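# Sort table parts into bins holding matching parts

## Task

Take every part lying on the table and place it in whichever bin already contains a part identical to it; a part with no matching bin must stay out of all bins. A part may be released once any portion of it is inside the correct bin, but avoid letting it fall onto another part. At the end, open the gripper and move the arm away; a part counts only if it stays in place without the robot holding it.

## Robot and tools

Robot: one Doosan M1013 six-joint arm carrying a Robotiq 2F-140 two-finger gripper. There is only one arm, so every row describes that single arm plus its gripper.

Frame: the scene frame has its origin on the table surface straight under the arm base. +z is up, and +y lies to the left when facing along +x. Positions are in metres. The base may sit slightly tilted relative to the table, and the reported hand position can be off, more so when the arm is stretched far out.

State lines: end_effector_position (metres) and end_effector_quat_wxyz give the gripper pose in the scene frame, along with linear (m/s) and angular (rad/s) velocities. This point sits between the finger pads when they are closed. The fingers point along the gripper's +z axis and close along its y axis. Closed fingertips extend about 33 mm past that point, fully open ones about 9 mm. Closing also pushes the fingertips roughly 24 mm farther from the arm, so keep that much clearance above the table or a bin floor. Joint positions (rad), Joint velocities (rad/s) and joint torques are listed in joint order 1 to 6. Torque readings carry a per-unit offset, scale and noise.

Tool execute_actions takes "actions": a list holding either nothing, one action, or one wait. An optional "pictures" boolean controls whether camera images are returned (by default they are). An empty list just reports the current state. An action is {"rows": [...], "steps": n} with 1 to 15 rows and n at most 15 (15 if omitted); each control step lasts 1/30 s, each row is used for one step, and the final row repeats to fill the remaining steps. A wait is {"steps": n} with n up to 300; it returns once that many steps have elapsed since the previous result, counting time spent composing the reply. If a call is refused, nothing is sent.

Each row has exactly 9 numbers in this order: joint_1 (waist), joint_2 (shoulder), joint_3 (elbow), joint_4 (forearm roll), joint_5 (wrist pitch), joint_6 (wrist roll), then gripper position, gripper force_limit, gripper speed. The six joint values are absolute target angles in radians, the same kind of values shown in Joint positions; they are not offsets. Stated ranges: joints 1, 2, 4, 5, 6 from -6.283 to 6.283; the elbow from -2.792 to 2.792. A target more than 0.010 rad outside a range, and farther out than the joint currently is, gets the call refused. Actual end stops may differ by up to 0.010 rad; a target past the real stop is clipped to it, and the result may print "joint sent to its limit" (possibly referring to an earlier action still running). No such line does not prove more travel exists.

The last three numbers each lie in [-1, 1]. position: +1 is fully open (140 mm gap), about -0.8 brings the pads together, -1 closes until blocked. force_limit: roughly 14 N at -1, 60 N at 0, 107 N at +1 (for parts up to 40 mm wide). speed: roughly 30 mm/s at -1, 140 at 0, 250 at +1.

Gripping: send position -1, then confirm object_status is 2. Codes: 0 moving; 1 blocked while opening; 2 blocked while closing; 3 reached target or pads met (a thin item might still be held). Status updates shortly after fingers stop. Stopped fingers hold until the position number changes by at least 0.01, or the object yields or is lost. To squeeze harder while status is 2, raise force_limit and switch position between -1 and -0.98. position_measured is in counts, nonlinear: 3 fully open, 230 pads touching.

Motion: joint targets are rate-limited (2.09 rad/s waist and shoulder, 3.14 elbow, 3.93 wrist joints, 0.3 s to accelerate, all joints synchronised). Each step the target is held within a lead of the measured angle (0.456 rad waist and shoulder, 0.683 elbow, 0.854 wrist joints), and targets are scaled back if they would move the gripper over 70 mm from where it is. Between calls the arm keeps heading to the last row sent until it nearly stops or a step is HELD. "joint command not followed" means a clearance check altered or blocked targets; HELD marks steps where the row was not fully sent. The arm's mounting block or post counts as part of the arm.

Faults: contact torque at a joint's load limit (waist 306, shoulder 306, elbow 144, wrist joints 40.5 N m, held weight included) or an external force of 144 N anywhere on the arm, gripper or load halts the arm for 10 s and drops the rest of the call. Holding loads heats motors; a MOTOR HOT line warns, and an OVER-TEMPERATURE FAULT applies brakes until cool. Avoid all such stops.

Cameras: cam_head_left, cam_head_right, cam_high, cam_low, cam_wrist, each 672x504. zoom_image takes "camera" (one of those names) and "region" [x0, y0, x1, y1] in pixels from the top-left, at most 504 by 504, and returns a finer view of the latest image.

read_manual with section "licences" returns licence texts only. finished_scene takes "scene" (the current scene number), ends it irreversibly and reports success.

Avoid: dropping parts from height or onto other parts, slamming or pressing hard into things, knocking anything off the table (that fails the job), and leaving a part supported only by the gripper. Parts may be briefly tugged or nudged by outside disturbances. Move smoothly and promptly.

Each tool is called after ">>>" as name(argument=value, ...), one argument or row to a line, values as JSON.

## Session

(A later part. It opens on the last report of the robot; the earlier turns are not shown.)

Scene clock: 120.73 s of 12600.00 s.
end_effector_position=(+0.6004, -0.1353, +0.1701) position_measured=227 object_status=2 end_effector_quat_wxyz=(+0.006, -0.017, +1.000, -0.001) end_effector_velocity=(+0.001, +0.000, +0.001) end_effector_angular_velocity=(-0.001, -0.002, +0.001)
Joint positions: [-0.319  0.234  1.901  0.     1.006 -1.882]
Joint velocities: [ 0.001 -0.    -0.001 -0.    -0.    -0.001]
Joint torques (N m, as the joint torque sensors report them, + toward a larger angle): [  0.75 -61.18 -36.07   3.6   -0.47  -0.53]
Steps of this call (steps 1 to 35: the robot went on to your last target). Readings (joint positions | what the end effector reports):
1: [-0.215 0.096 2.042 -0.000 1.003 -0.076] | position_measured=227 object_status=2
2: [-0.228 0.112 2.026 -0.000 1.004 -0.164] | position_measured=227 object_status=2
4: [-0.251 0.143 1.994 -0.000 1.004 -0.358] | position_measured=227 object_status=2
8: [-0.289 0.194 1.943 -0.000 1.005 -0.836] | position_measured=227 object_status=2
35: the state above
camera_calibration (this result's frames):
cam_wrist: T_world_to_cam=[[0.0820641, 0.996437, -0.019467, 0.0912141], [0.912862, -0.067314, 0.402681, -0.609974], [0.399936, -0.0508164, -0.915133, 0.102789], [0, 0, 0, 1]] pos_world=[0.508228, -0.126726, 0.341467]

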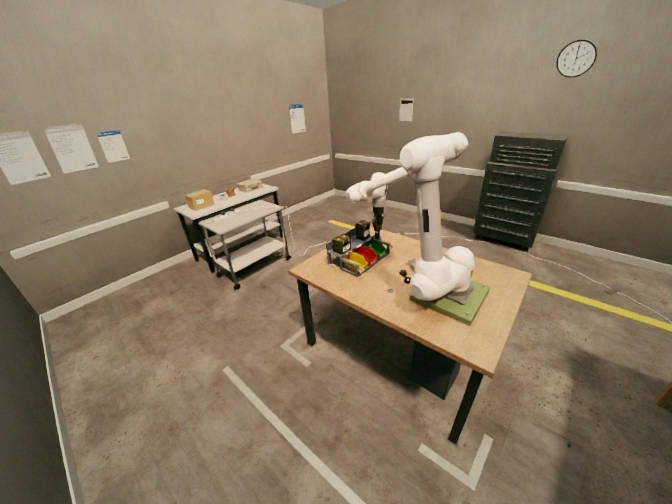

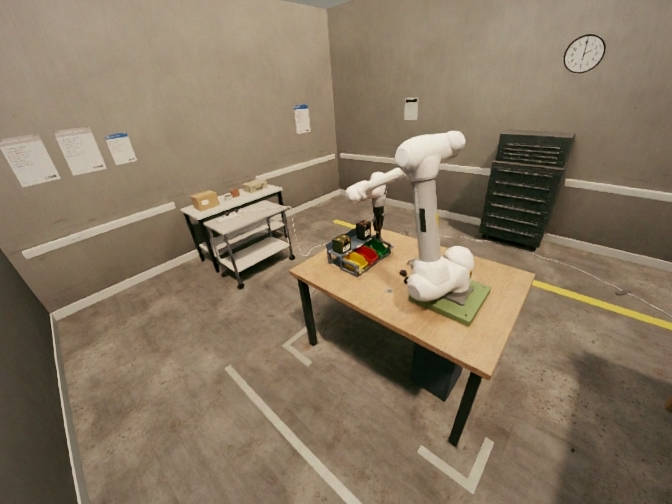

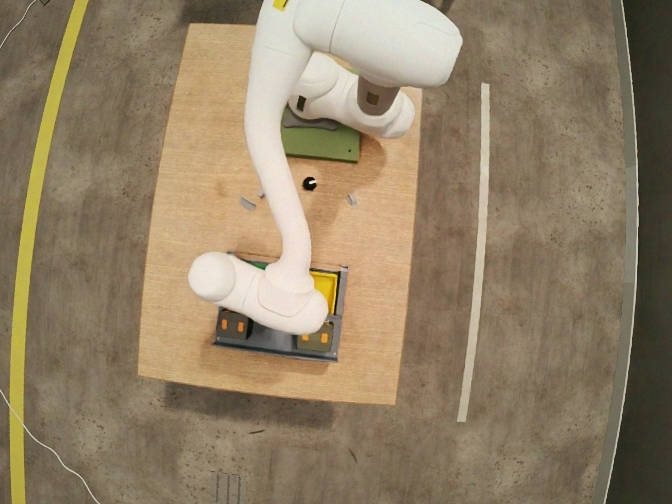

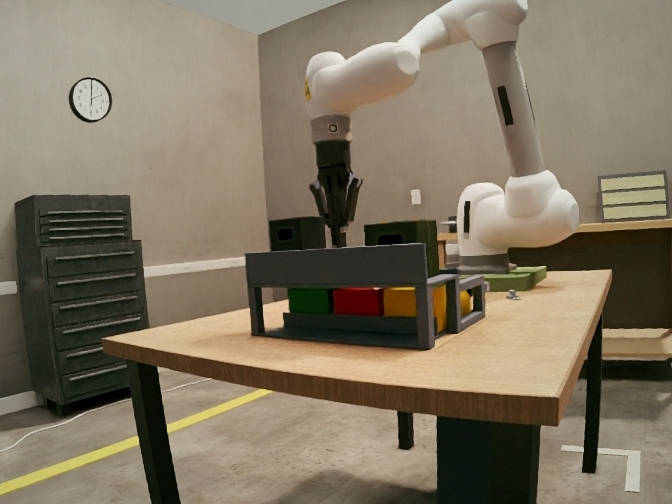

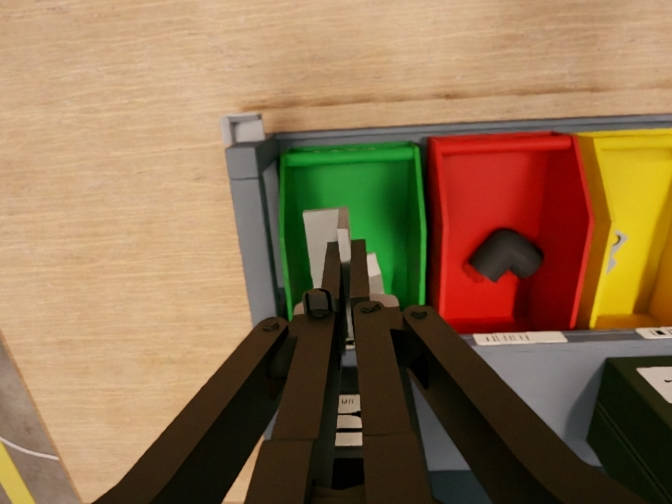

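>>> execute_actions(
  actions=[
    {"rows":[[-0.333,0.322,1.970,0,0.8495,-1.84,-1,0.3,0]]},
  ],
)

Scene clock: 132.83 s of 12600.00 s.
end_effector_position=(+0.5995, -0.1438, +0.0851) position_measured=227 object_status=2 end_effector_quat_wxyz=(+0.006, +0.011, +1.000, -0.001) end_effector_velocity=(-0.000, -0.002, +0.000) end_effector_angular_velocity=(+0.000, -0.001, -0.004)
Joint positions: [-0.333  0.322  1.97  -0.     0.85  -1.84 ]
Joint velocities: [-0.003 -0.001  0.     0.    -0.001  0.   ]
Joint torques (N m, as the joint torque sensors report them, + toward a larger angle): [ -4.03 -63.48 -31.05   3.09  -0.19  -0.25]
Steps of this call (steps 1 to 15: the robot went on to your last target; steps 16 to 90: nothing new was sent; then 8.60 s passed at rest; steps 91 to 105: all 15 steps of this action). Readings (joint positions | what the end effector reports):
91: [-0.319 0.234 1.901 0.000 1.006 -1.882] | position_measured=227 object_status=2
92: [-0.320 0.237 1.904 0.000 1.000 -1.881] | position_measured=227 object_status=2
94: [-0.324 0.267 1.927 0.000 0.946 -1.866] | position_measured=227 object_status=2
98: [-0.333 0.322 1.970 -0.000 0.851 -1.840] | position_measured=227 object_status=2
105: the state above
camera_calibration (this result's frames):
cam_wrist: T_world_to_cam=[[0.137743, 0.990291, -0.0187412, 0.0638433], [0.907702, -0.118638, 0.402495, -0.579719], [0.396364, -0.0724525, -0.91523, 0.0239619], [0, 0, 0, 1]] pos_world=[0.507921, -0.130264, 0.256461]

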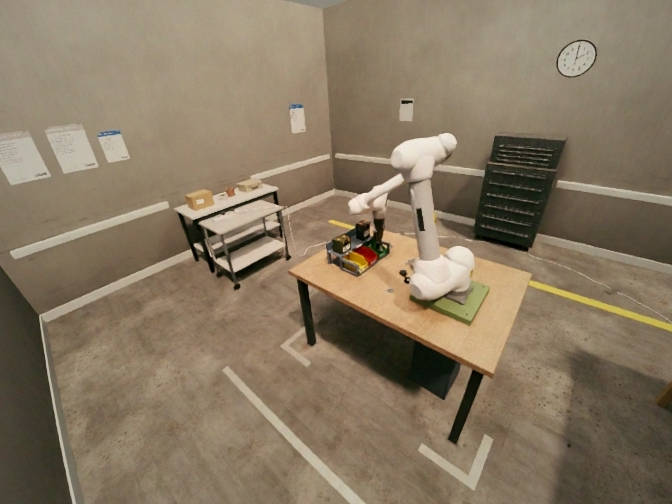

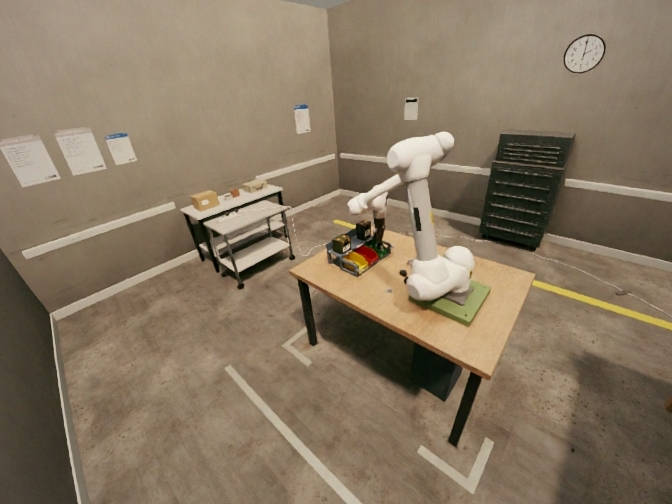

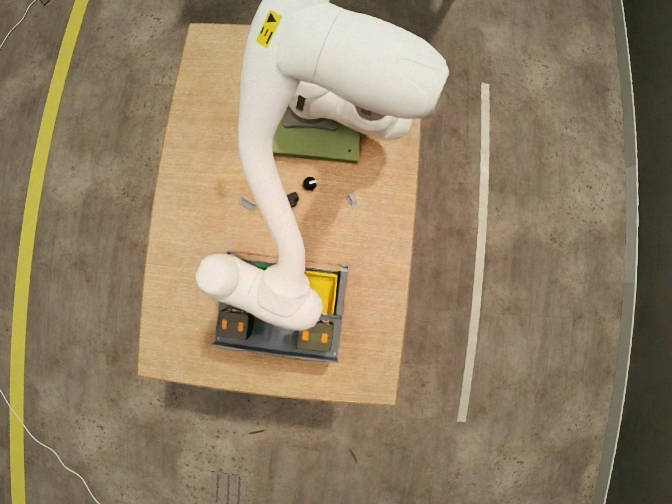

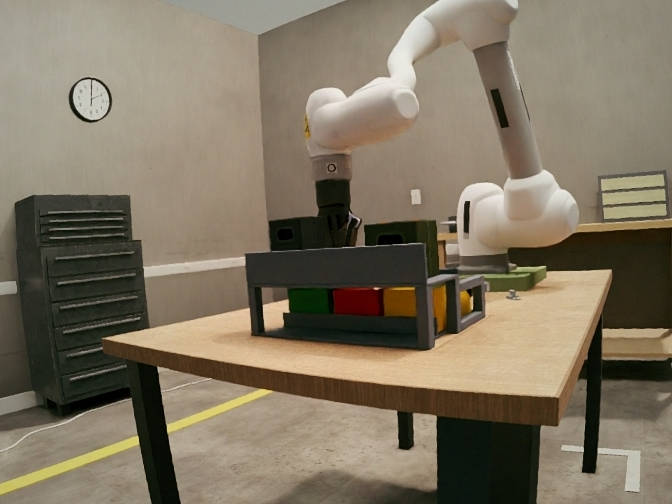

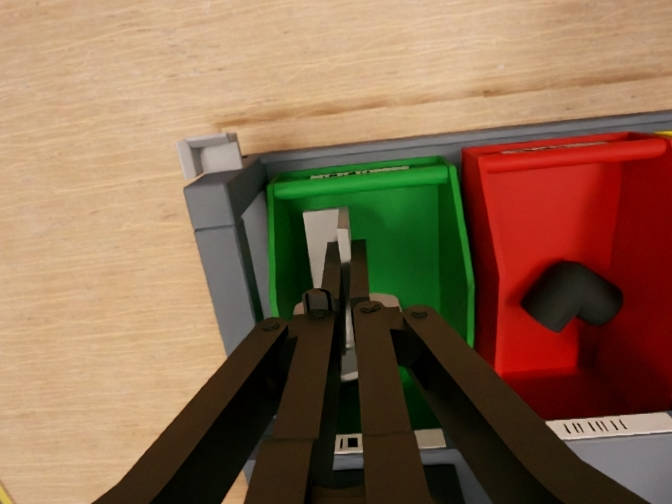

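>>> execute_actions(
  actions=[
    {"rows":[[-0.333,0.3385,1.981,0,0.822,-1.84,-1,0.3,0]]},
  ],
  pictures=false,
)

>>> execute_actions(
  actions=[
    {"rows":[[-0.333,0.3385,1.981,0,0.822,-1.84,-0.58,0.3,-0.5]]},
  ],
)

Scene clock: 140.27 s of 12600.00 s.
end_effector_position=(+0.5991, -0.1436, +0.0704) position_measured=227 object_status=2 end_effector_quat_wxyz=(+0.006, +0.011, +1.000, -0.001) end_effector_velocity=(+0.000, +0.001, -0.001) end_effector_angular_velocity=(+0.000, +0.001, -0.001)
Joint positions: [-0.333  0.338  1.981  0.     0.822 -1.84 ]
Joint velocities: [ 0.001  0.001 -0.    -0.     0.     0.002]
Joint torques (N m, as the joint torque sensors report them, + toward a larger angle): [ -0.48 -64.83 -29.94   3.    -0.22  -0.49]
Steps of this call (steps 1 to 15: the robot went on to your last target; steps 16 to 90: nothing new was sent; then 3.93 s passed at rest; steps 91 to 105: all 15 steps of this action). Readings (joint positions | what the end effector reports):
91: [-0.333 0.322 1.970 0.000 0.849 -1.840] | position_measured=227 object_status=2
92: [-0.333 0.325 1.972 0.000 0.843 -1.840] | position_measured=227 object_status=2
94: [-0.333 0.338 1.981 0.000 0.823 -1.840] | position_measured=227 object_status=2
98: [-0.333 0.338 1.981 0.000 0.822 -1.840] | position_measured=227 object_status=2
105: the state above

Scene clock: 140.77 s of 12600.00 s.
end_effector_position=(+0.5991, -0.1436, +0.0704) position_measured=202 object_status=3 end_effector_quat_wxyz=(+0.006, +0.011, +1.000, -0.001) end_effector_velocity=(+0.000, +0.000, -0.001) end_effector_angular_velocity=(-0.000, -0.001, -0.001)
Joint positions: [-0.333  0.338  1.981 -0.     0.822 -1.84 ]
Joint velocities: [ 0.001  0.     0.001  0.    -0.002  0.002]
Joint torques (N m, as the joint torque sensors report them, + toward a larger angle): [ -2.   -62.81 -30.75   3.39  -0.11  -0.35]
Steps of this call (steps 1 to 15: all 15 steps of this action). Readings (joint positions | what the end effector reports):
1: [-0.333 0.338 1.981 0.000 0.822 -1.840] | position_measured=227 object_status=0
2: [-0.333 0.338 1.981 -0.000 0.822 -1.840] | position_measured=227 object_status=0
4: [-0.333 0.338 1.981 -0.000 0.822 -1.840] | position_measured=216 object_status=0
8: [-0.333 0.338 1.981 -0.000 0.822 -1.840] | position_measured=202 object_status=0
15: the state above
camera_calibration (this result's frames):
cam_wrist: T_world_to_cam=[[0.137674, 0.9903, -0.0187622, 0.0634692], [0.907661, -0.118558, 0.402612, -0.573405], [0.396482, -0.072459, -0.915179, 0.0106337], [0, 0, 0, 1]] pos_world=[0.507503, -0.130065, 0.241782]

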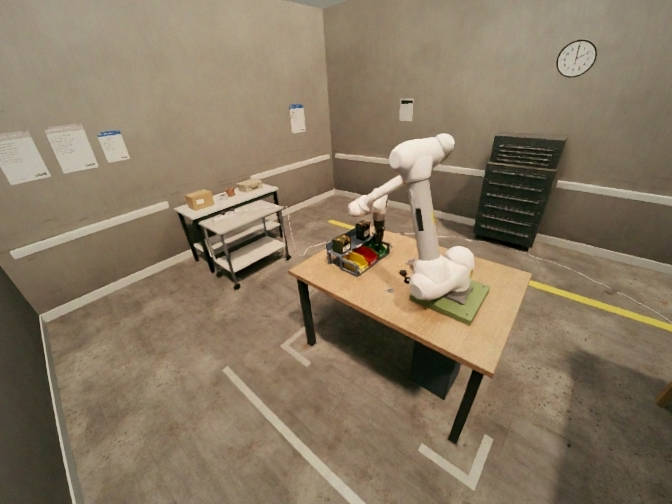

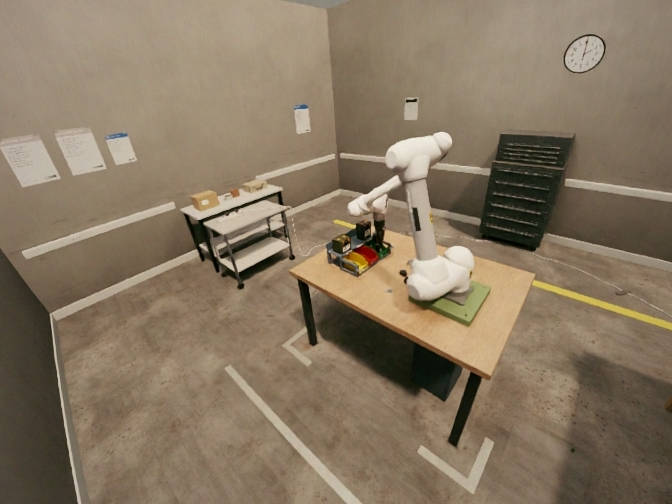

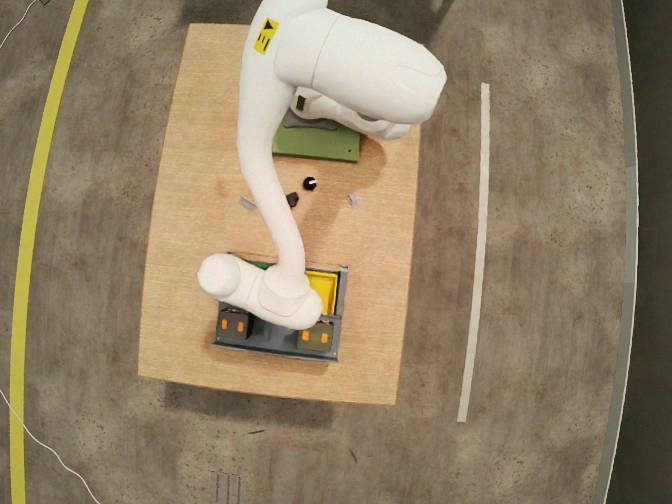

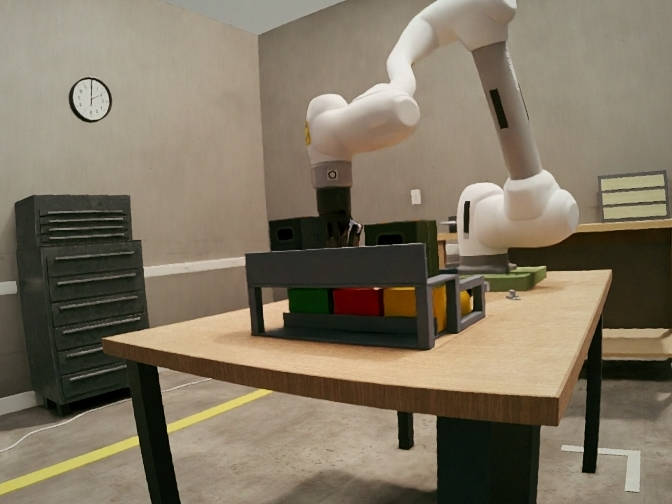

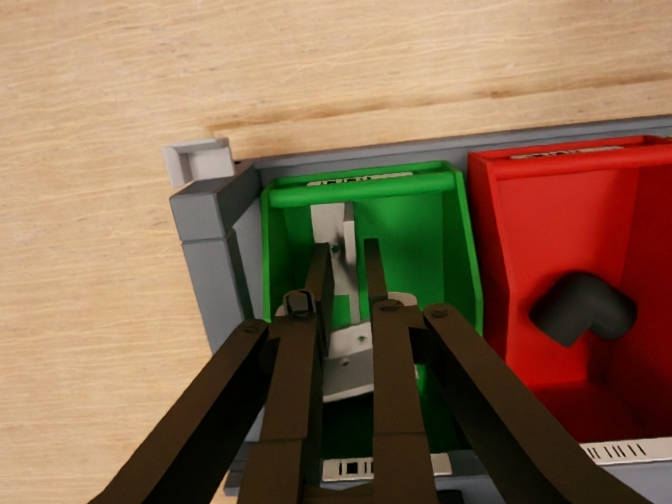

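>>> execute_actions(
  actions=[
    {"rows":[[-0.333,0.234,1.9014,0,1.006,-1.84,-0.58,0.3,0]],"steps":11},
  ],
  pictures=false,
)

>>> execute_actions(
  actions=[
    {"rows":[[-0.488,-0.157,2.4145,0,0.884,-1.336,-0.3,0.3,0]]},
  ],
  pictures=false,
)

>>> execute_actions(
  actions=[
    {"steps":20},
  ],
)

Scene clock: 157.20 s of 12600.00 s.
end_effector_position=(+0.5986, -0.1437, +0.1702) position_measured=202 object_status=3 end_effector_quat_wxyz=(+0.006, +0.011, +1.000, -0.001) end_effector_velocity=(-0.001, +0.001, +0.000) end_effector_angular_velocity=(+0.001, +0.003, -0.001)
Joint positions: [-0.333  0.234  1.901  0.     1.006 -1.84 ]
Joint velocities: [ 0.001 -0.    -0.     0.     0.004  0.001]
Joint torques (N m, as the joint torque sensors report them, + toward a larger angle): [ -3.15 -53.82 -32.86   3.38  -0.21  -0.33]
Steps of this call (steps 1 to 15: the robot went on to your last target; steps 16 to 90: nothing new was sent; then 13.07 s passed at rest; steps 91 to 101: all 11 steps of this action). Readings (joint positions | what the end effector reports):
91: [-0.333 0.338 1.981 -0.000 0.822 -1.840] | position_measured=202 object_status=3
92: [-0.333 0.336 1.978 -0.000 0.828 -1.840] | position_measured=202 object_status=3
94: [-0.333 0.306 1.956 -0.000 0.881 -1.840] | position_measured=202 object_status=3
98: [-0.333 0.237 1.904 0.000 0.999 -1.840] | position_measured=202 object_status=3
101: the state above

Scene clock: 157.70 s of 12600.00 s.
end_effector_position=(+0.3822, -0.1286, +0.1403) position_measured=167 object_status=3 end_effector_quat_wxyz=(+0.006, +0.259, +0.966, +0.001) end_effector_velocity=(-0.500, +0.095, -0.129) end_effector_angular_velocity=(+0.016, +0.001, -1.177)
Joint positions: [-0.451 -0.064  2.293 -0.     0.912 -1.456]
Joint velocities: [-0.279 -0.699  0.913 -0.    -0.211  0.898]
Joint torques (N m, as the joint torque sensors report them, + toward a larger angle): [  2.44 -25.62 -29.99   3.67  -0.12  -0.79]
Steps of this call (steps 1 to 15: all 15 steps of this action). Readings (joint positions | what the end effector reports):
1: [-0.333 0.234 1.902 0.000 1.006 -1.840] | position_measured=202 object_status=0
2: [-0.334 0.231 1.906 0.000 1.004 -1.835] | position_measured=199 object_status=0
4: [-0.346 0.201 1.946 0.000 0.992 -1.797] | position_measured=183 object_status=0
8: [-0.385 0.102 2.075 -0.000 0.963 -1.670] | position_measured=167 object_status=0
15: the state above

Scene clock: 158.37 s of 12600.00 s.
end_effector_position=(+0.3165, -0.1135, +0.1206) position_measured=167 object_status=3 end_effector_quat_wxyz=(+0.006, +0.334, +0.943, +0.001) end_effector_velocity=(-0.000, +0.000, -0.001) end_effector_angular_velocity=(-0.000, -0.000, -0.001)
Joint positions: [-0.488 -0.157  2.414  0.     0.884 -1.336]
Joint velocities: [ 0.    -0.     0.001  0.    -0.001  0.001]
Joint torques (N m, as the joint torque sensors report them, + toward a larger angle): [ -0.74 -16.61 -32.05   3.72  -0.22  -0.3 ]
Steps of this call (steps 1 to 20: the robot went on to your last target). Readings (joint positions | what the end effector reports):
1: [-0.460 -0.088 2.323 -0.000 0.905 -1.426] | position_measured=167 object_status=3
2: [-0.470 -0.111 2.354 -0.000 0.898 -1.395] | position_measured=167 object_status=3
4: [-0.484 -0.147 2.402 -0.000 0.887 -1.349] | position_measured=167 object_status=3
8: [-0.488 -0.157 2.414 -0.000 0.884 -1.336] | position_measured=167 object_status=3
20: the state above
camera_calibration (this result's frames):
cam_wrist: T_world_to_cam=[[0.71527, 0.698758, -0.0112172, -0.143291], [0.64362, -0.652406, 0.40015, -0.31027], [0.27229, -0.293435, -0.916381, 0.185134], [0, 0, 0, 1]] pos_world=[0.251777, -0.0479715, 0.2922]

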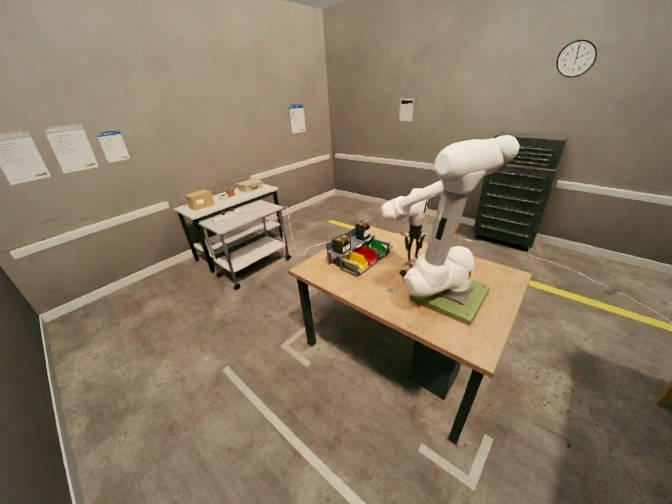

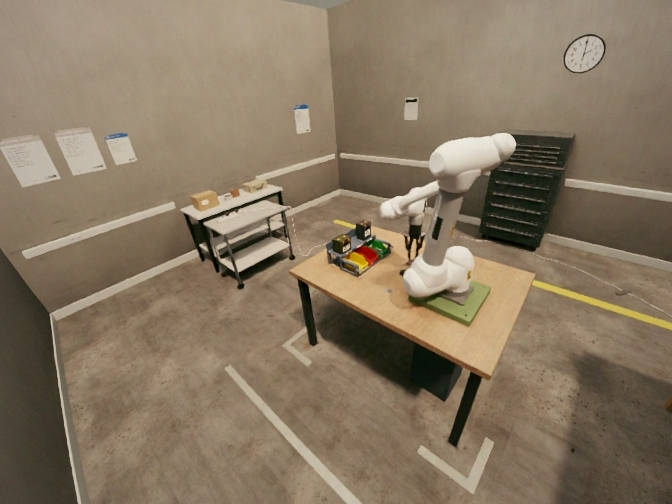

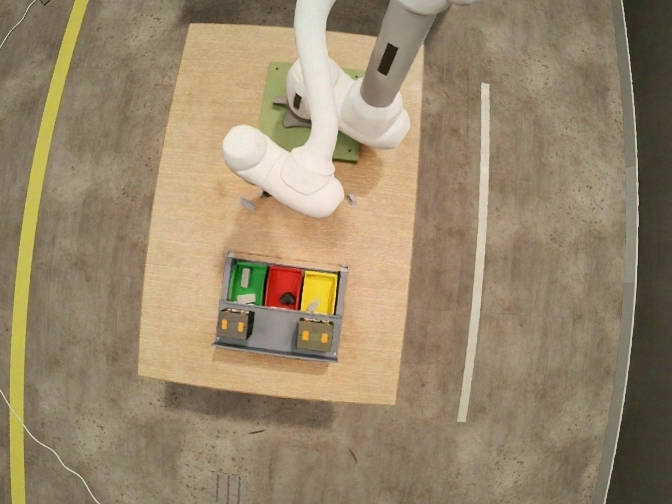

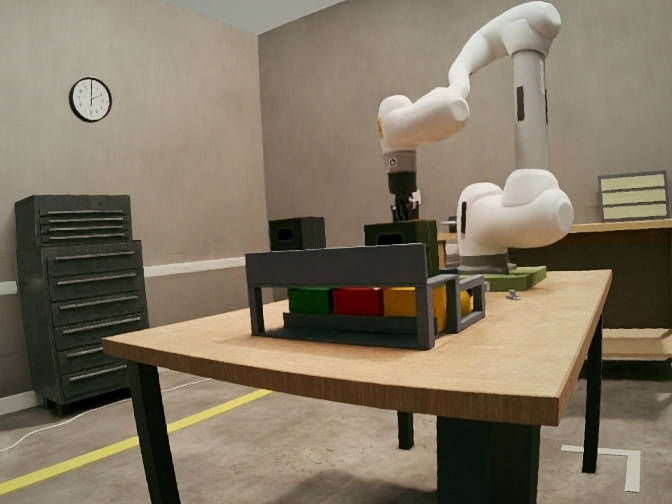

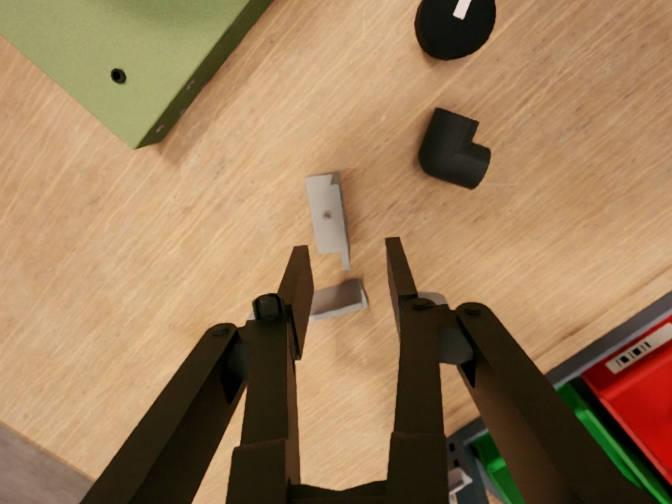

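>>> execute_actions(
  actions=[
    {"rows":[[-0.494,-0.0394,2.4907,0,0.690,-1.377,-0.3,0.3,0]],"steps":12},
  ],
  pictures=false,
)

>>> execute_actions(
  actions=[
    {"rows":[[-0.494,-0.0394,2.4907,0,0.690,-1.377,-1,0.3,0]]},
  ],
)

Scene clock: 168.73 s of 12600.00 s.
end_effector_position=(+0.3132, -0.1139, +0.0510) position_measured=167 object_status=3 end_effector_quat_wxyz=(+0.006, +0.317, +0.948, +0.001) end_effector_velocity=(+0.001, -0.000, -0.000) end_effector_angular_velocity=(-0.000, -0.001, +0.001)
Joint positions: [-0.494 -0.039  2.491  0.     0.69  -1.377]
Joint velocities: [ 0.     0.001 -0.001 -0.    -0.001 -0.001]
Joint torques (N m, as the joint torque sensors report them, + toward a larger angle): [ -1.67 -21.14 -23.23   2.63  -0.79  -0.66]
Steps of this call (steps 1 to 15: the robot went on to your last target; steps 16 to 90: nothing new was sent; then 6.97 s passed at rest; steps 91 to 102: all 12 steps of this action). Readings (joint positions | what the end effector reports):
91: [-0.488 -0.157 2.415 0.000 0.884 -1.336] | position_measured=167 object_status=3
92: [-0.488 -0.154 2.417 0.000 0.878 -1.337] | position_measured=167 object_status=3
94: [-0.490 -0.124 2.436 0.000 0.829 -1.348] | position_measured=167 object_status=3
98: [-0.494 -0.043 2.489 0.000 0.697 -1.376] | position_measured=167 object_status=3
102: the state above

Scene clock: 169.23 s of 12600.00 s.
end_effector_position=(+0.3132, -0.1139, +0.0510) position_measured=228 object_status=2 end_effector_quat_wxyz=(+0.006, +0.317, +0.948, +0.001) end_effector_velocity=(-0.001, +0.000, +0.000) end_effector_angular_velocity=(+0.001, +0.002, -0.000)
Joint positions: [-0.494 -0.039  2.491  0.     0.69  -1.377]
Joint velocities: [-0.    -0.     0.    -0.     0.002  0.   ]
Joint torques (N m, as the joint torque sensors report them, + toward a larger angle): [ -1.69 -19.59 -23.31   2.22  -1.12  -0.41]
Steps of this call (steps 1 to 15: all 15 steps of this action). Readings (joint positions | what the end effector reports):
1: [-0.494 -0.039 2.491 0.000 0.690 -1.377] | position_measured=167 object_status=0
2: [-0.494 -0.039 2.491 0.000 0.690 -1.377] | position_measured=170 object_status=0
4: [-0.494 -0.039 2.491 0.000 0.690 -1.377] | position_measured=185 object_status=0
8: [-0.494 -0.039 2.491 0.000 0.690 -1.377] | position_measured=216 object_status=0
15: the state above
camera_calibration (this result's frames):
cam_wrist: T_world_to_cam=[[0.690423, 0.723315, -0.0114873, -0.130907], [0.665958, -0.629313, 0.400581, -0.284997], [0.282517, -0.28422, -0.916189, 0.120046], [0, 0, 0, 1]] pos_world=[0.246262, -0.0505457, 0.222646]

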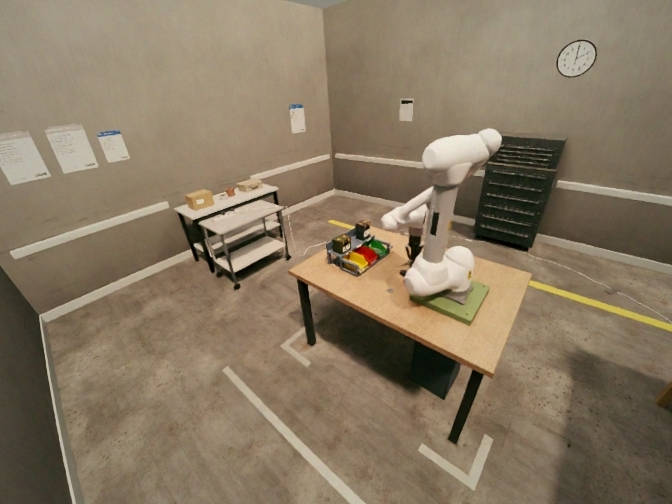

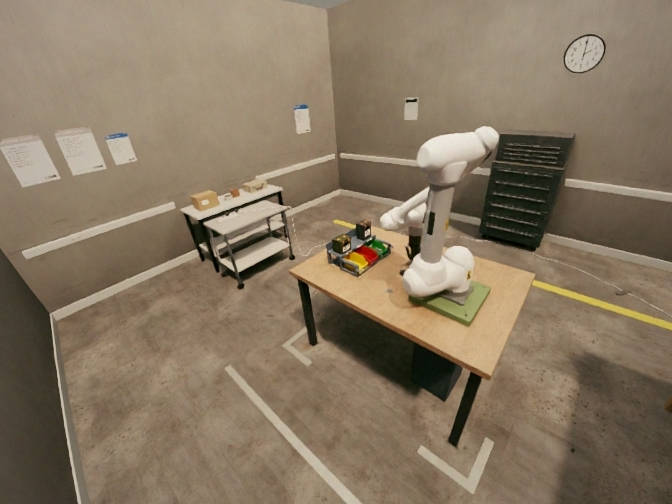

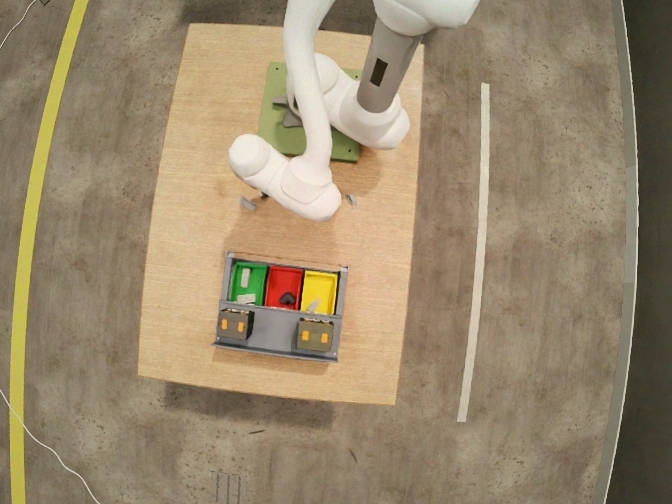

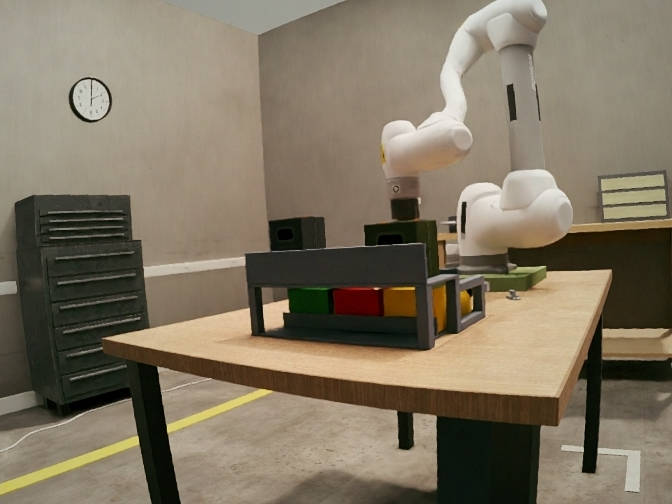

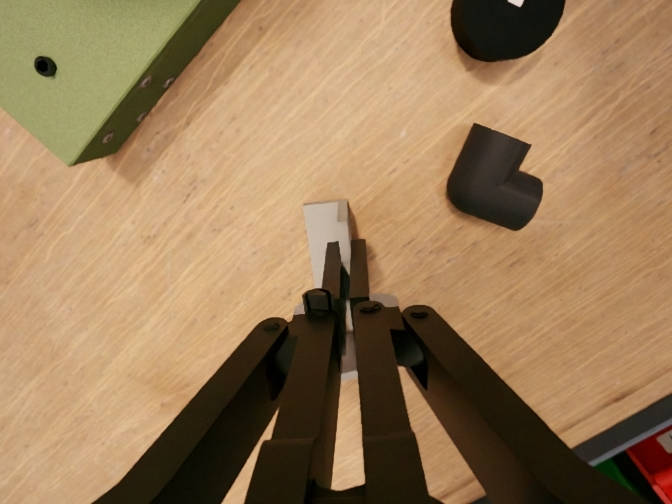

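>>> execute_actions(
  actions=[
    {"rows":[[-0.488,-0.157,2.4145,0,0.884,-1.377,-1,0.3,0]],"steps":9},
  ],
  pictures=false,
)

>>> execute_actions(
  actions=[
    {"rows":[[-0.278,0.2196,1.9202,0,1.002,-1.80,-1,0.3,0]]},
  ],
  pictures=false,
)

>>> execute_actions(
  actions=[
    {"steps":12},
  ],
  pictures=false,
)

>>> execute_actions(
  actions=[
    {"rows":[[-0.278,0.27,1.962,0,0.9096,-1.80,-1,0.3,0]],"steps":12},
  ],
)

Scene clock: 184.30 s of 12600.00 s.
end_effector_position=(+0.3168, -0.1137, +0.1205) position_measured=228 object_status=2 end_effector_quat_wxyz=(+0.007, +0.315, +0.949, +0.001) end_effector_velocity=(-0.007, +0.003, +0.012) end_effector_angular_velocity=(+0.007, +0.015, -0.002)
Joint positions: [-0.488 -0.157  2.415 -0.     0.883 -1.377]
Joint velocities: [-0.002 -0.023 -0.011  0.     0.051  0.   ]
Joint torques (N m, as the joint torque sensors report them, + toward a larger angle): [ -4.97  10.84 -21.09   1.97  -0.21  -0.18]
Steps of this call (steps 1 to 15: the robot went on to your last target; steps 16 to 90: nothing new was sent; then 11.77 s passed at rest; steps 91 to 99: all 9 steps of this action). Readings (joint positions | what the end effector reports):
91: [-0.494 -0.039 2.491 -0.000 0.690 -1.377] | position_measured=228 object_status=2
92: [-0.494 -0.042 2.488 -0.000 0.696 -1.377] | position_measured=228 object_status=2
94: [-0.492 -0.072 2.469 -0.000 0.745 -1.377] | position_measured=228 object_status=2
98: [-0.488 -0.154 2.417 -0.000 0.877 -1.377] | position_measured=228 object_status=2
99: the state above

Scene clock: 184.80 s of 12600.00 s.
end_effector_position=(+0.5338, -0.1193, +0.1662) position_measured=228 object_status=2 end_effector_quat_wxyz=(+0.006, +0.073, +0.997, -0.000) end_effector_velocity=(+0.520, +0.069, +0.047) end_effector_angular_velocity=(-0.014, +0.003, +1.163)
Joint positions: [-0.324  0.137  2.029 -0.     0.976 -1.707]
Joint velocities: [ 0.387  0.695 -0.91  -0.     0.217 -0.776]
Joint torques (N m, as the joint torque sensors report them, + toward a larger angle): [  0.7  -44.45 -32.13   3.31  -0.3   -0.86]
Steps of this call (steps 1 to 15: all 15 steps of this action). Readings (joint positions | what the end effector reports):
1: [-0.488 -0.157 2.414 -0.000 0.884 -1.377] | position_measured=228 object_status=2
2: [-0.486 -0.154 2.410 -0.000 0.885 -1.381] | position_measured=228 object_status=2
4: [-0.469 -0.124 2.371 -0.000 0.894 -1.415] | position_measured=228 object_status=2
8: [-0.416 -0.028 2.245 -0.000 0.924 -1.522] | position_measured=228 object_status=2
15: the state above

Scene clock: 185.20 s of 12600.00 s.
end_effector_position=(+0.5955, -0.1081, +0.1700) position_measured=228 object_status=2 end_effector_quat_wxyz=(+0.006, +0.004, +1.000, -0.001) end_effector_velocity=(+0.001, -0.000, +0.000) end_effector_angular_velocity=(-0.000, -0.001, +0.002)
Joint positions: [-0.278  0.219  1.92   0.     1.002 -1.8  ]
Joint velocities: [ 0.     0.    -0.001  0.    -0.    -0.002]
Joint torques (N m, as the joint torque sensors report them, + toward a larger angle): [ -0.2  -58.47 -34.28   3.67   0.16  -0.41]
Steps of this call (steps 1 to 12: the robot went on to your last target). Readings (joint positions | what the end effector reports):
1: [-0.311 0.160 1.998 -0.000 0.983 -1.733] | position_measured=228 object_status=2
2: [-0.299 0.183 1.969 -0.000 0.990 -1.758] | position_measured=228 object_status=2
4: [-0.281 0.214 1.928 0.000 1.000 -1.793] | position_measured=228 object_status=2
8: [-0.278 0.219 1.921 0.000 1.002 -1.800] | position_measured=228 object_status=2
12: the state above

Scene clock: 185.60 s of 12600.00 s.
end_effector_position=(+0.5968, -0.1083, +0.1201) position_measured=228 object_status=2 end_effector_quat_wxyz=(+0.006, +0.004, +1.000, -0.001) end_effector_velocity=(+0.001, +0.001, +0.001) end_effector_angular_velocity=(-0.001, -0.004, +0.001)
Joint positions: [-0.278  0.27   1.962 -0.     0.91  -1.8  ]
Joint velocities: [ 0.001 -0.002  0.     0.    -0.002  0.   ]
Joint torques (N m, as the joint torque sensors report them, + toward a larger angle): [ -0.31 -60.67 -33.08   3.73  -0.03  -0.12]
Steps of this call (steps 1 to 12: all 12 steps of this action). Readings (joint positions | what the end effector reports):
1: [-0.278 0.220 1.920 0.000 1.002 -1.800] | position_measured=228 object_status=2
2: [-0.278 0.223 1.923 0.000 0.996 -1.800] | position_measured=228 object_status=2
4: [-0.278 0.250 1.946 0.000 0.945 -1.800] | position_measured=228 object_status=2
8: [-0.278 0.270 1.962 -0.000 0.910 -1.800] | position_measured=228 object_status=2
12: the state above
camera_calibration (this result's frames):
cam_wrist: T_world_to_cam=[[0.122794, 0.992252, -0.0189052, 0.0388432], [0.909496, -0.104889, 0.402262, -0.586736], [0.397162, -0.0665896, -0.915329, 0.0598868], [0, 0, 0, 1]] pos_world=[0.50508, -0.0960964, 0.291572]

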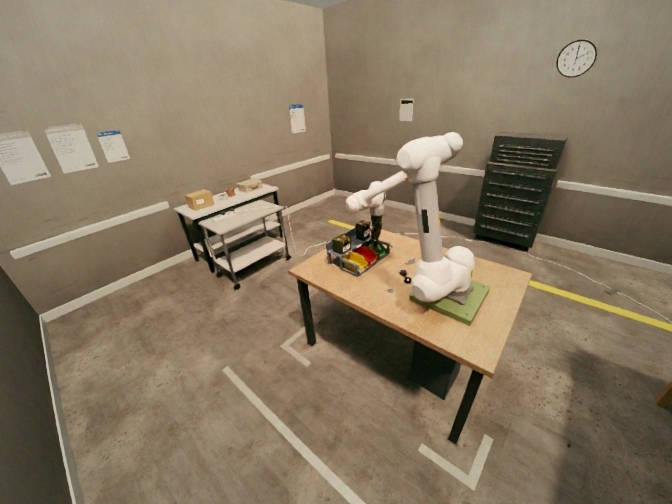

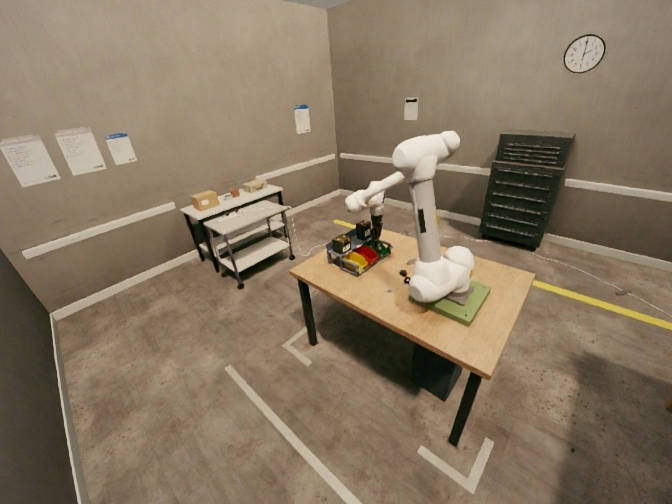

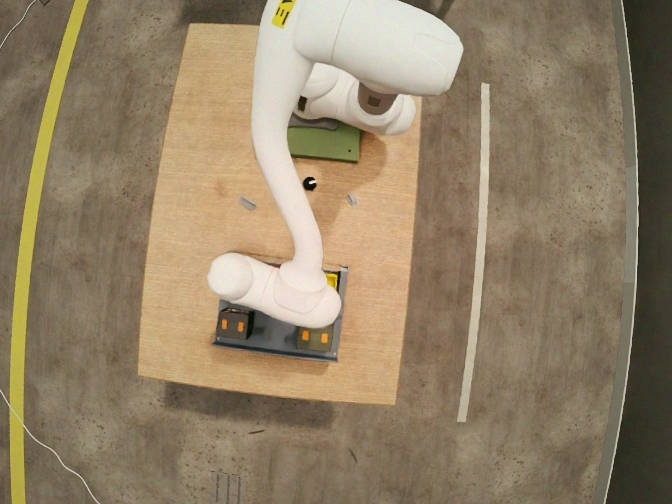

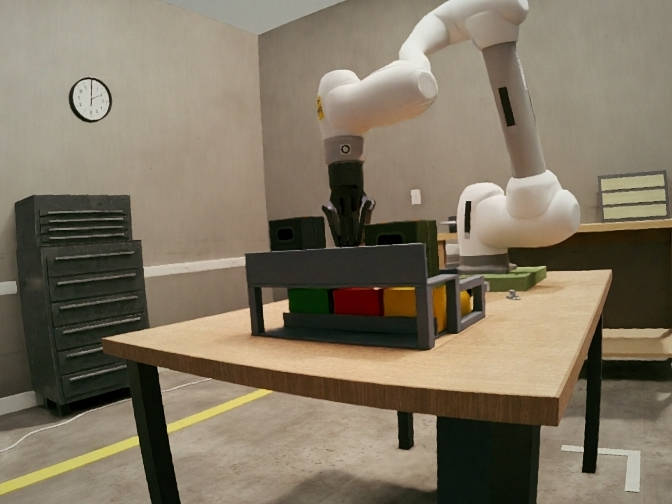

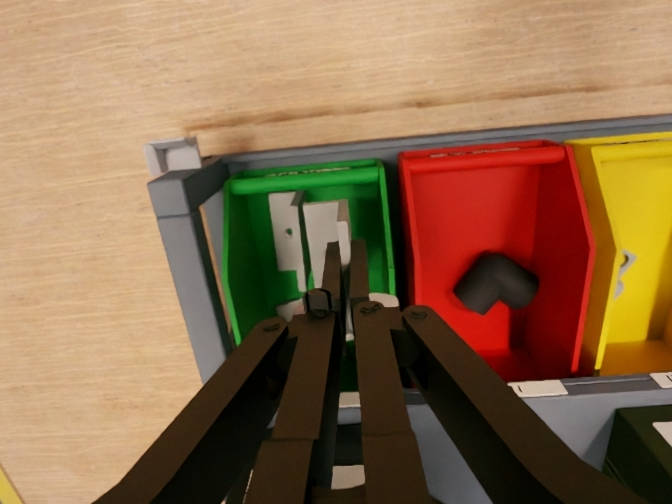

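>>> execute_actions(
  actions=[
    {"rows":[[-0.275,0.28,1.967,0,0.895,-1.80,-1,0.3,0],[-0.275,0.29,1.973,0,0.879,-1.80,-1,0.3,0],[-0.275,0.30,1.979,0,0.863,-1.80,-1,0.3,0],[-0.275,0.31,1.985,0,0.847,-1.80,-1,0.3,0],[-0.275,0.32,1.990,0,0.832,-1.80,-1,0.3,0],[-0.275,0.336,1.9986,0,0.807,-1.80,-1,0.3,0]]},
  ],
  pictures=false,
)

>>> execute_actions(
  actions=[
    {"rows":[[-0.275,0.336,1.9986,0,0.807,-1.80,-0.62,0.3,-0.5]],"steps":12},
  ],
)

Scene clock: 197.60 s of 12600.00 s.
end_effector_position=(+0.5993, -0.1070, +0.0646) position_measured=228 object_status=2 end_effector_quat_wxyz=(+0.006, +0.002, +1.000, -0.001) end_effector_velocity=(+0.001, +0.000, +0.001) end_effector_angular_velocity=(+0.000, -0.001, -0.000)
Joint positions: [-0.275  0.336  1.999 -0.     0.807 -1.8  ]
Joint velocities: [ 0.    -0.    -0.001  0.001  0.    -0.   ]
Joint torques (N m, as the joint torque sensors report them, + toward a larger angle): [  1.77 -67.13 -29.17   3.06  -0.33  -0.38]
Steps of this call (steps 1 to 15: the robot went on to your last target; steps 16 to 90: nothing new was sent; then 8.50 s passed at rest; steps 91 to 105: all 15 steps of this action). Readings (joint positions | what the end effector reports):
91: [-0.278 0.270 1.962 0.000 0.909 -1.800] | position_measured=228 object_status=2
92: [-0.277 0.273 1.963 0.000 0.904 -1.800] | position_measured=228 object_status=2
94: [-0.275 0.290 1.973 0.000 0.878 -1.800] | position_measured=228 object_status=2
98: [-0.275 0.330 1.996 -0.000 0.816 -1.800] | position_measured=228 object_status=2
105: the state above

Scene clock: 198.00 s of 12600.00 s.
end_effector_position=(+0.5994, -0.1070, +0.0647) position_measured=208 object_status=0 end_effector_quat_wxyz=(+0.006, +0.002, +1.000, -0.001) end_effector_velocity=(+0.001, -0.000, +0.000) end_effector_angular_velocity=(-0.001, -0.002, -0.001)
Joint positions: [-0.275  0.336  1.999  0.     0.807 -1.8  ]
Joint velocities: [-0.     0.    -0.001 -0.    -0.002  0.001]
Joint torques (N m, as the joint torque sensors report them, + toward a larger angle): [ -0.69 -63.88 -30.52   3.28  -0.18  -0.49]
Steps of this call (steps 1 to 12: all 12 steps of this action). Readings (joint positions | what the end effector reports):
1: [-0.275 0.336 1.999 -0.000 0.807 -1.800] | position_measured=228 object_status=0
2: [-0.275 0.336 1.999 -0.000 0.807 -1.800] | position_measured=228 object_status=0
4: [-0.275 0.336 1.999 0.000 0.807 -1.800] | position_measured=216 object_status=0
8: [-0.275 0.336 1.999 0.000 0.807 -1.800] | position_measured=208 object_status=0
12: the state above
camera_calibration (this result's frames):
cam_wrist: T_world_to_cam=[[0.119857, 0.99261, -0.0189511, 0.0379607], [0.909721, -0.102165, 0.402456, -0.566486], [0.397545, -0.0654776, -0.915243, 0.00805706], [0, 0, 0, 1]] pos_world=[0.507591, -0.0950276, 0.236079]

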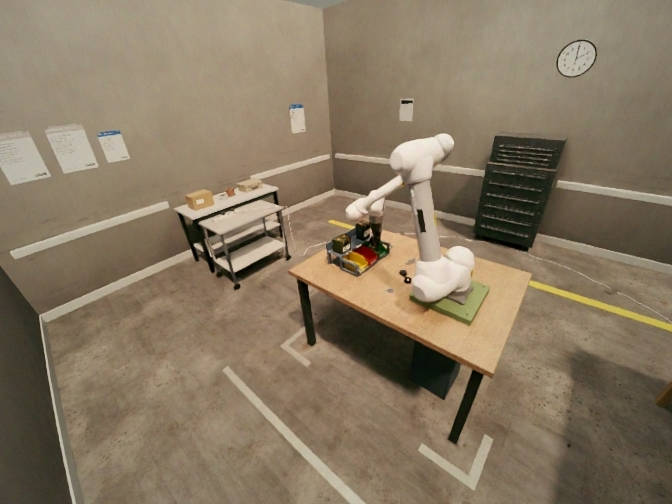

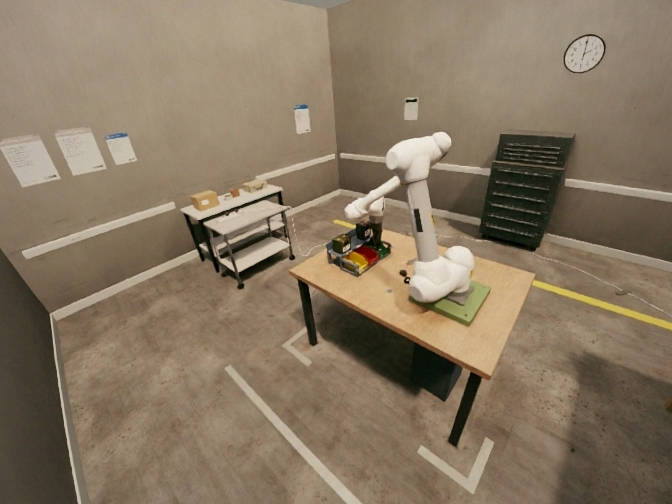

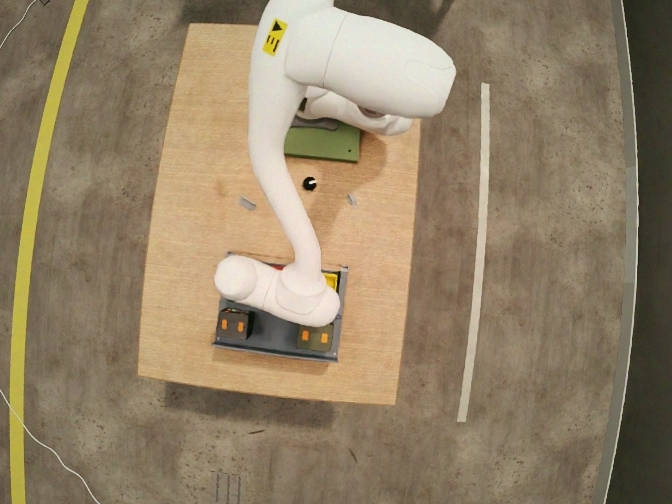

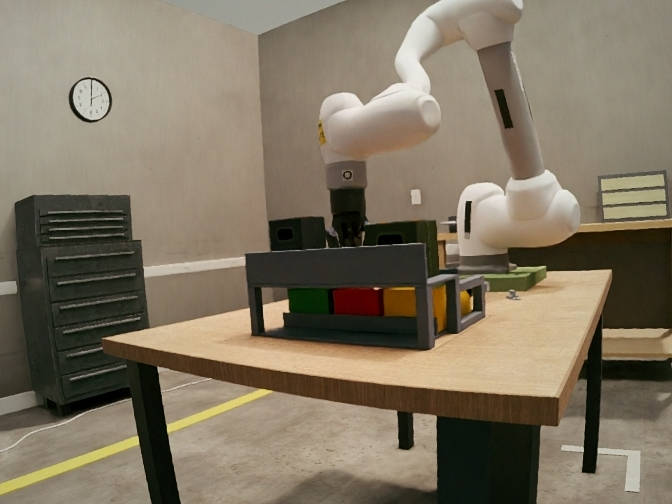

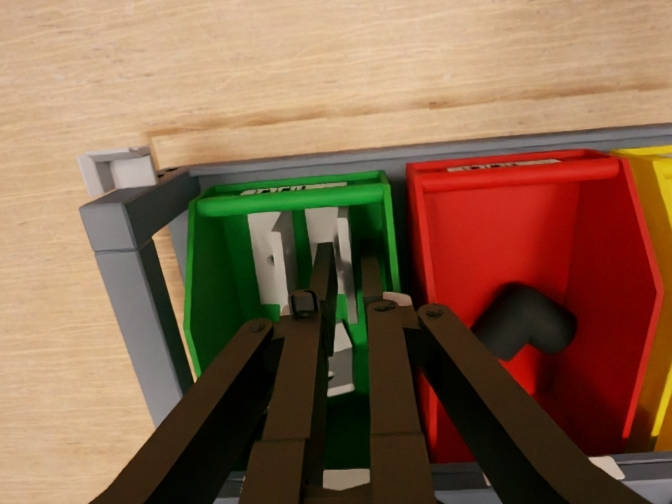

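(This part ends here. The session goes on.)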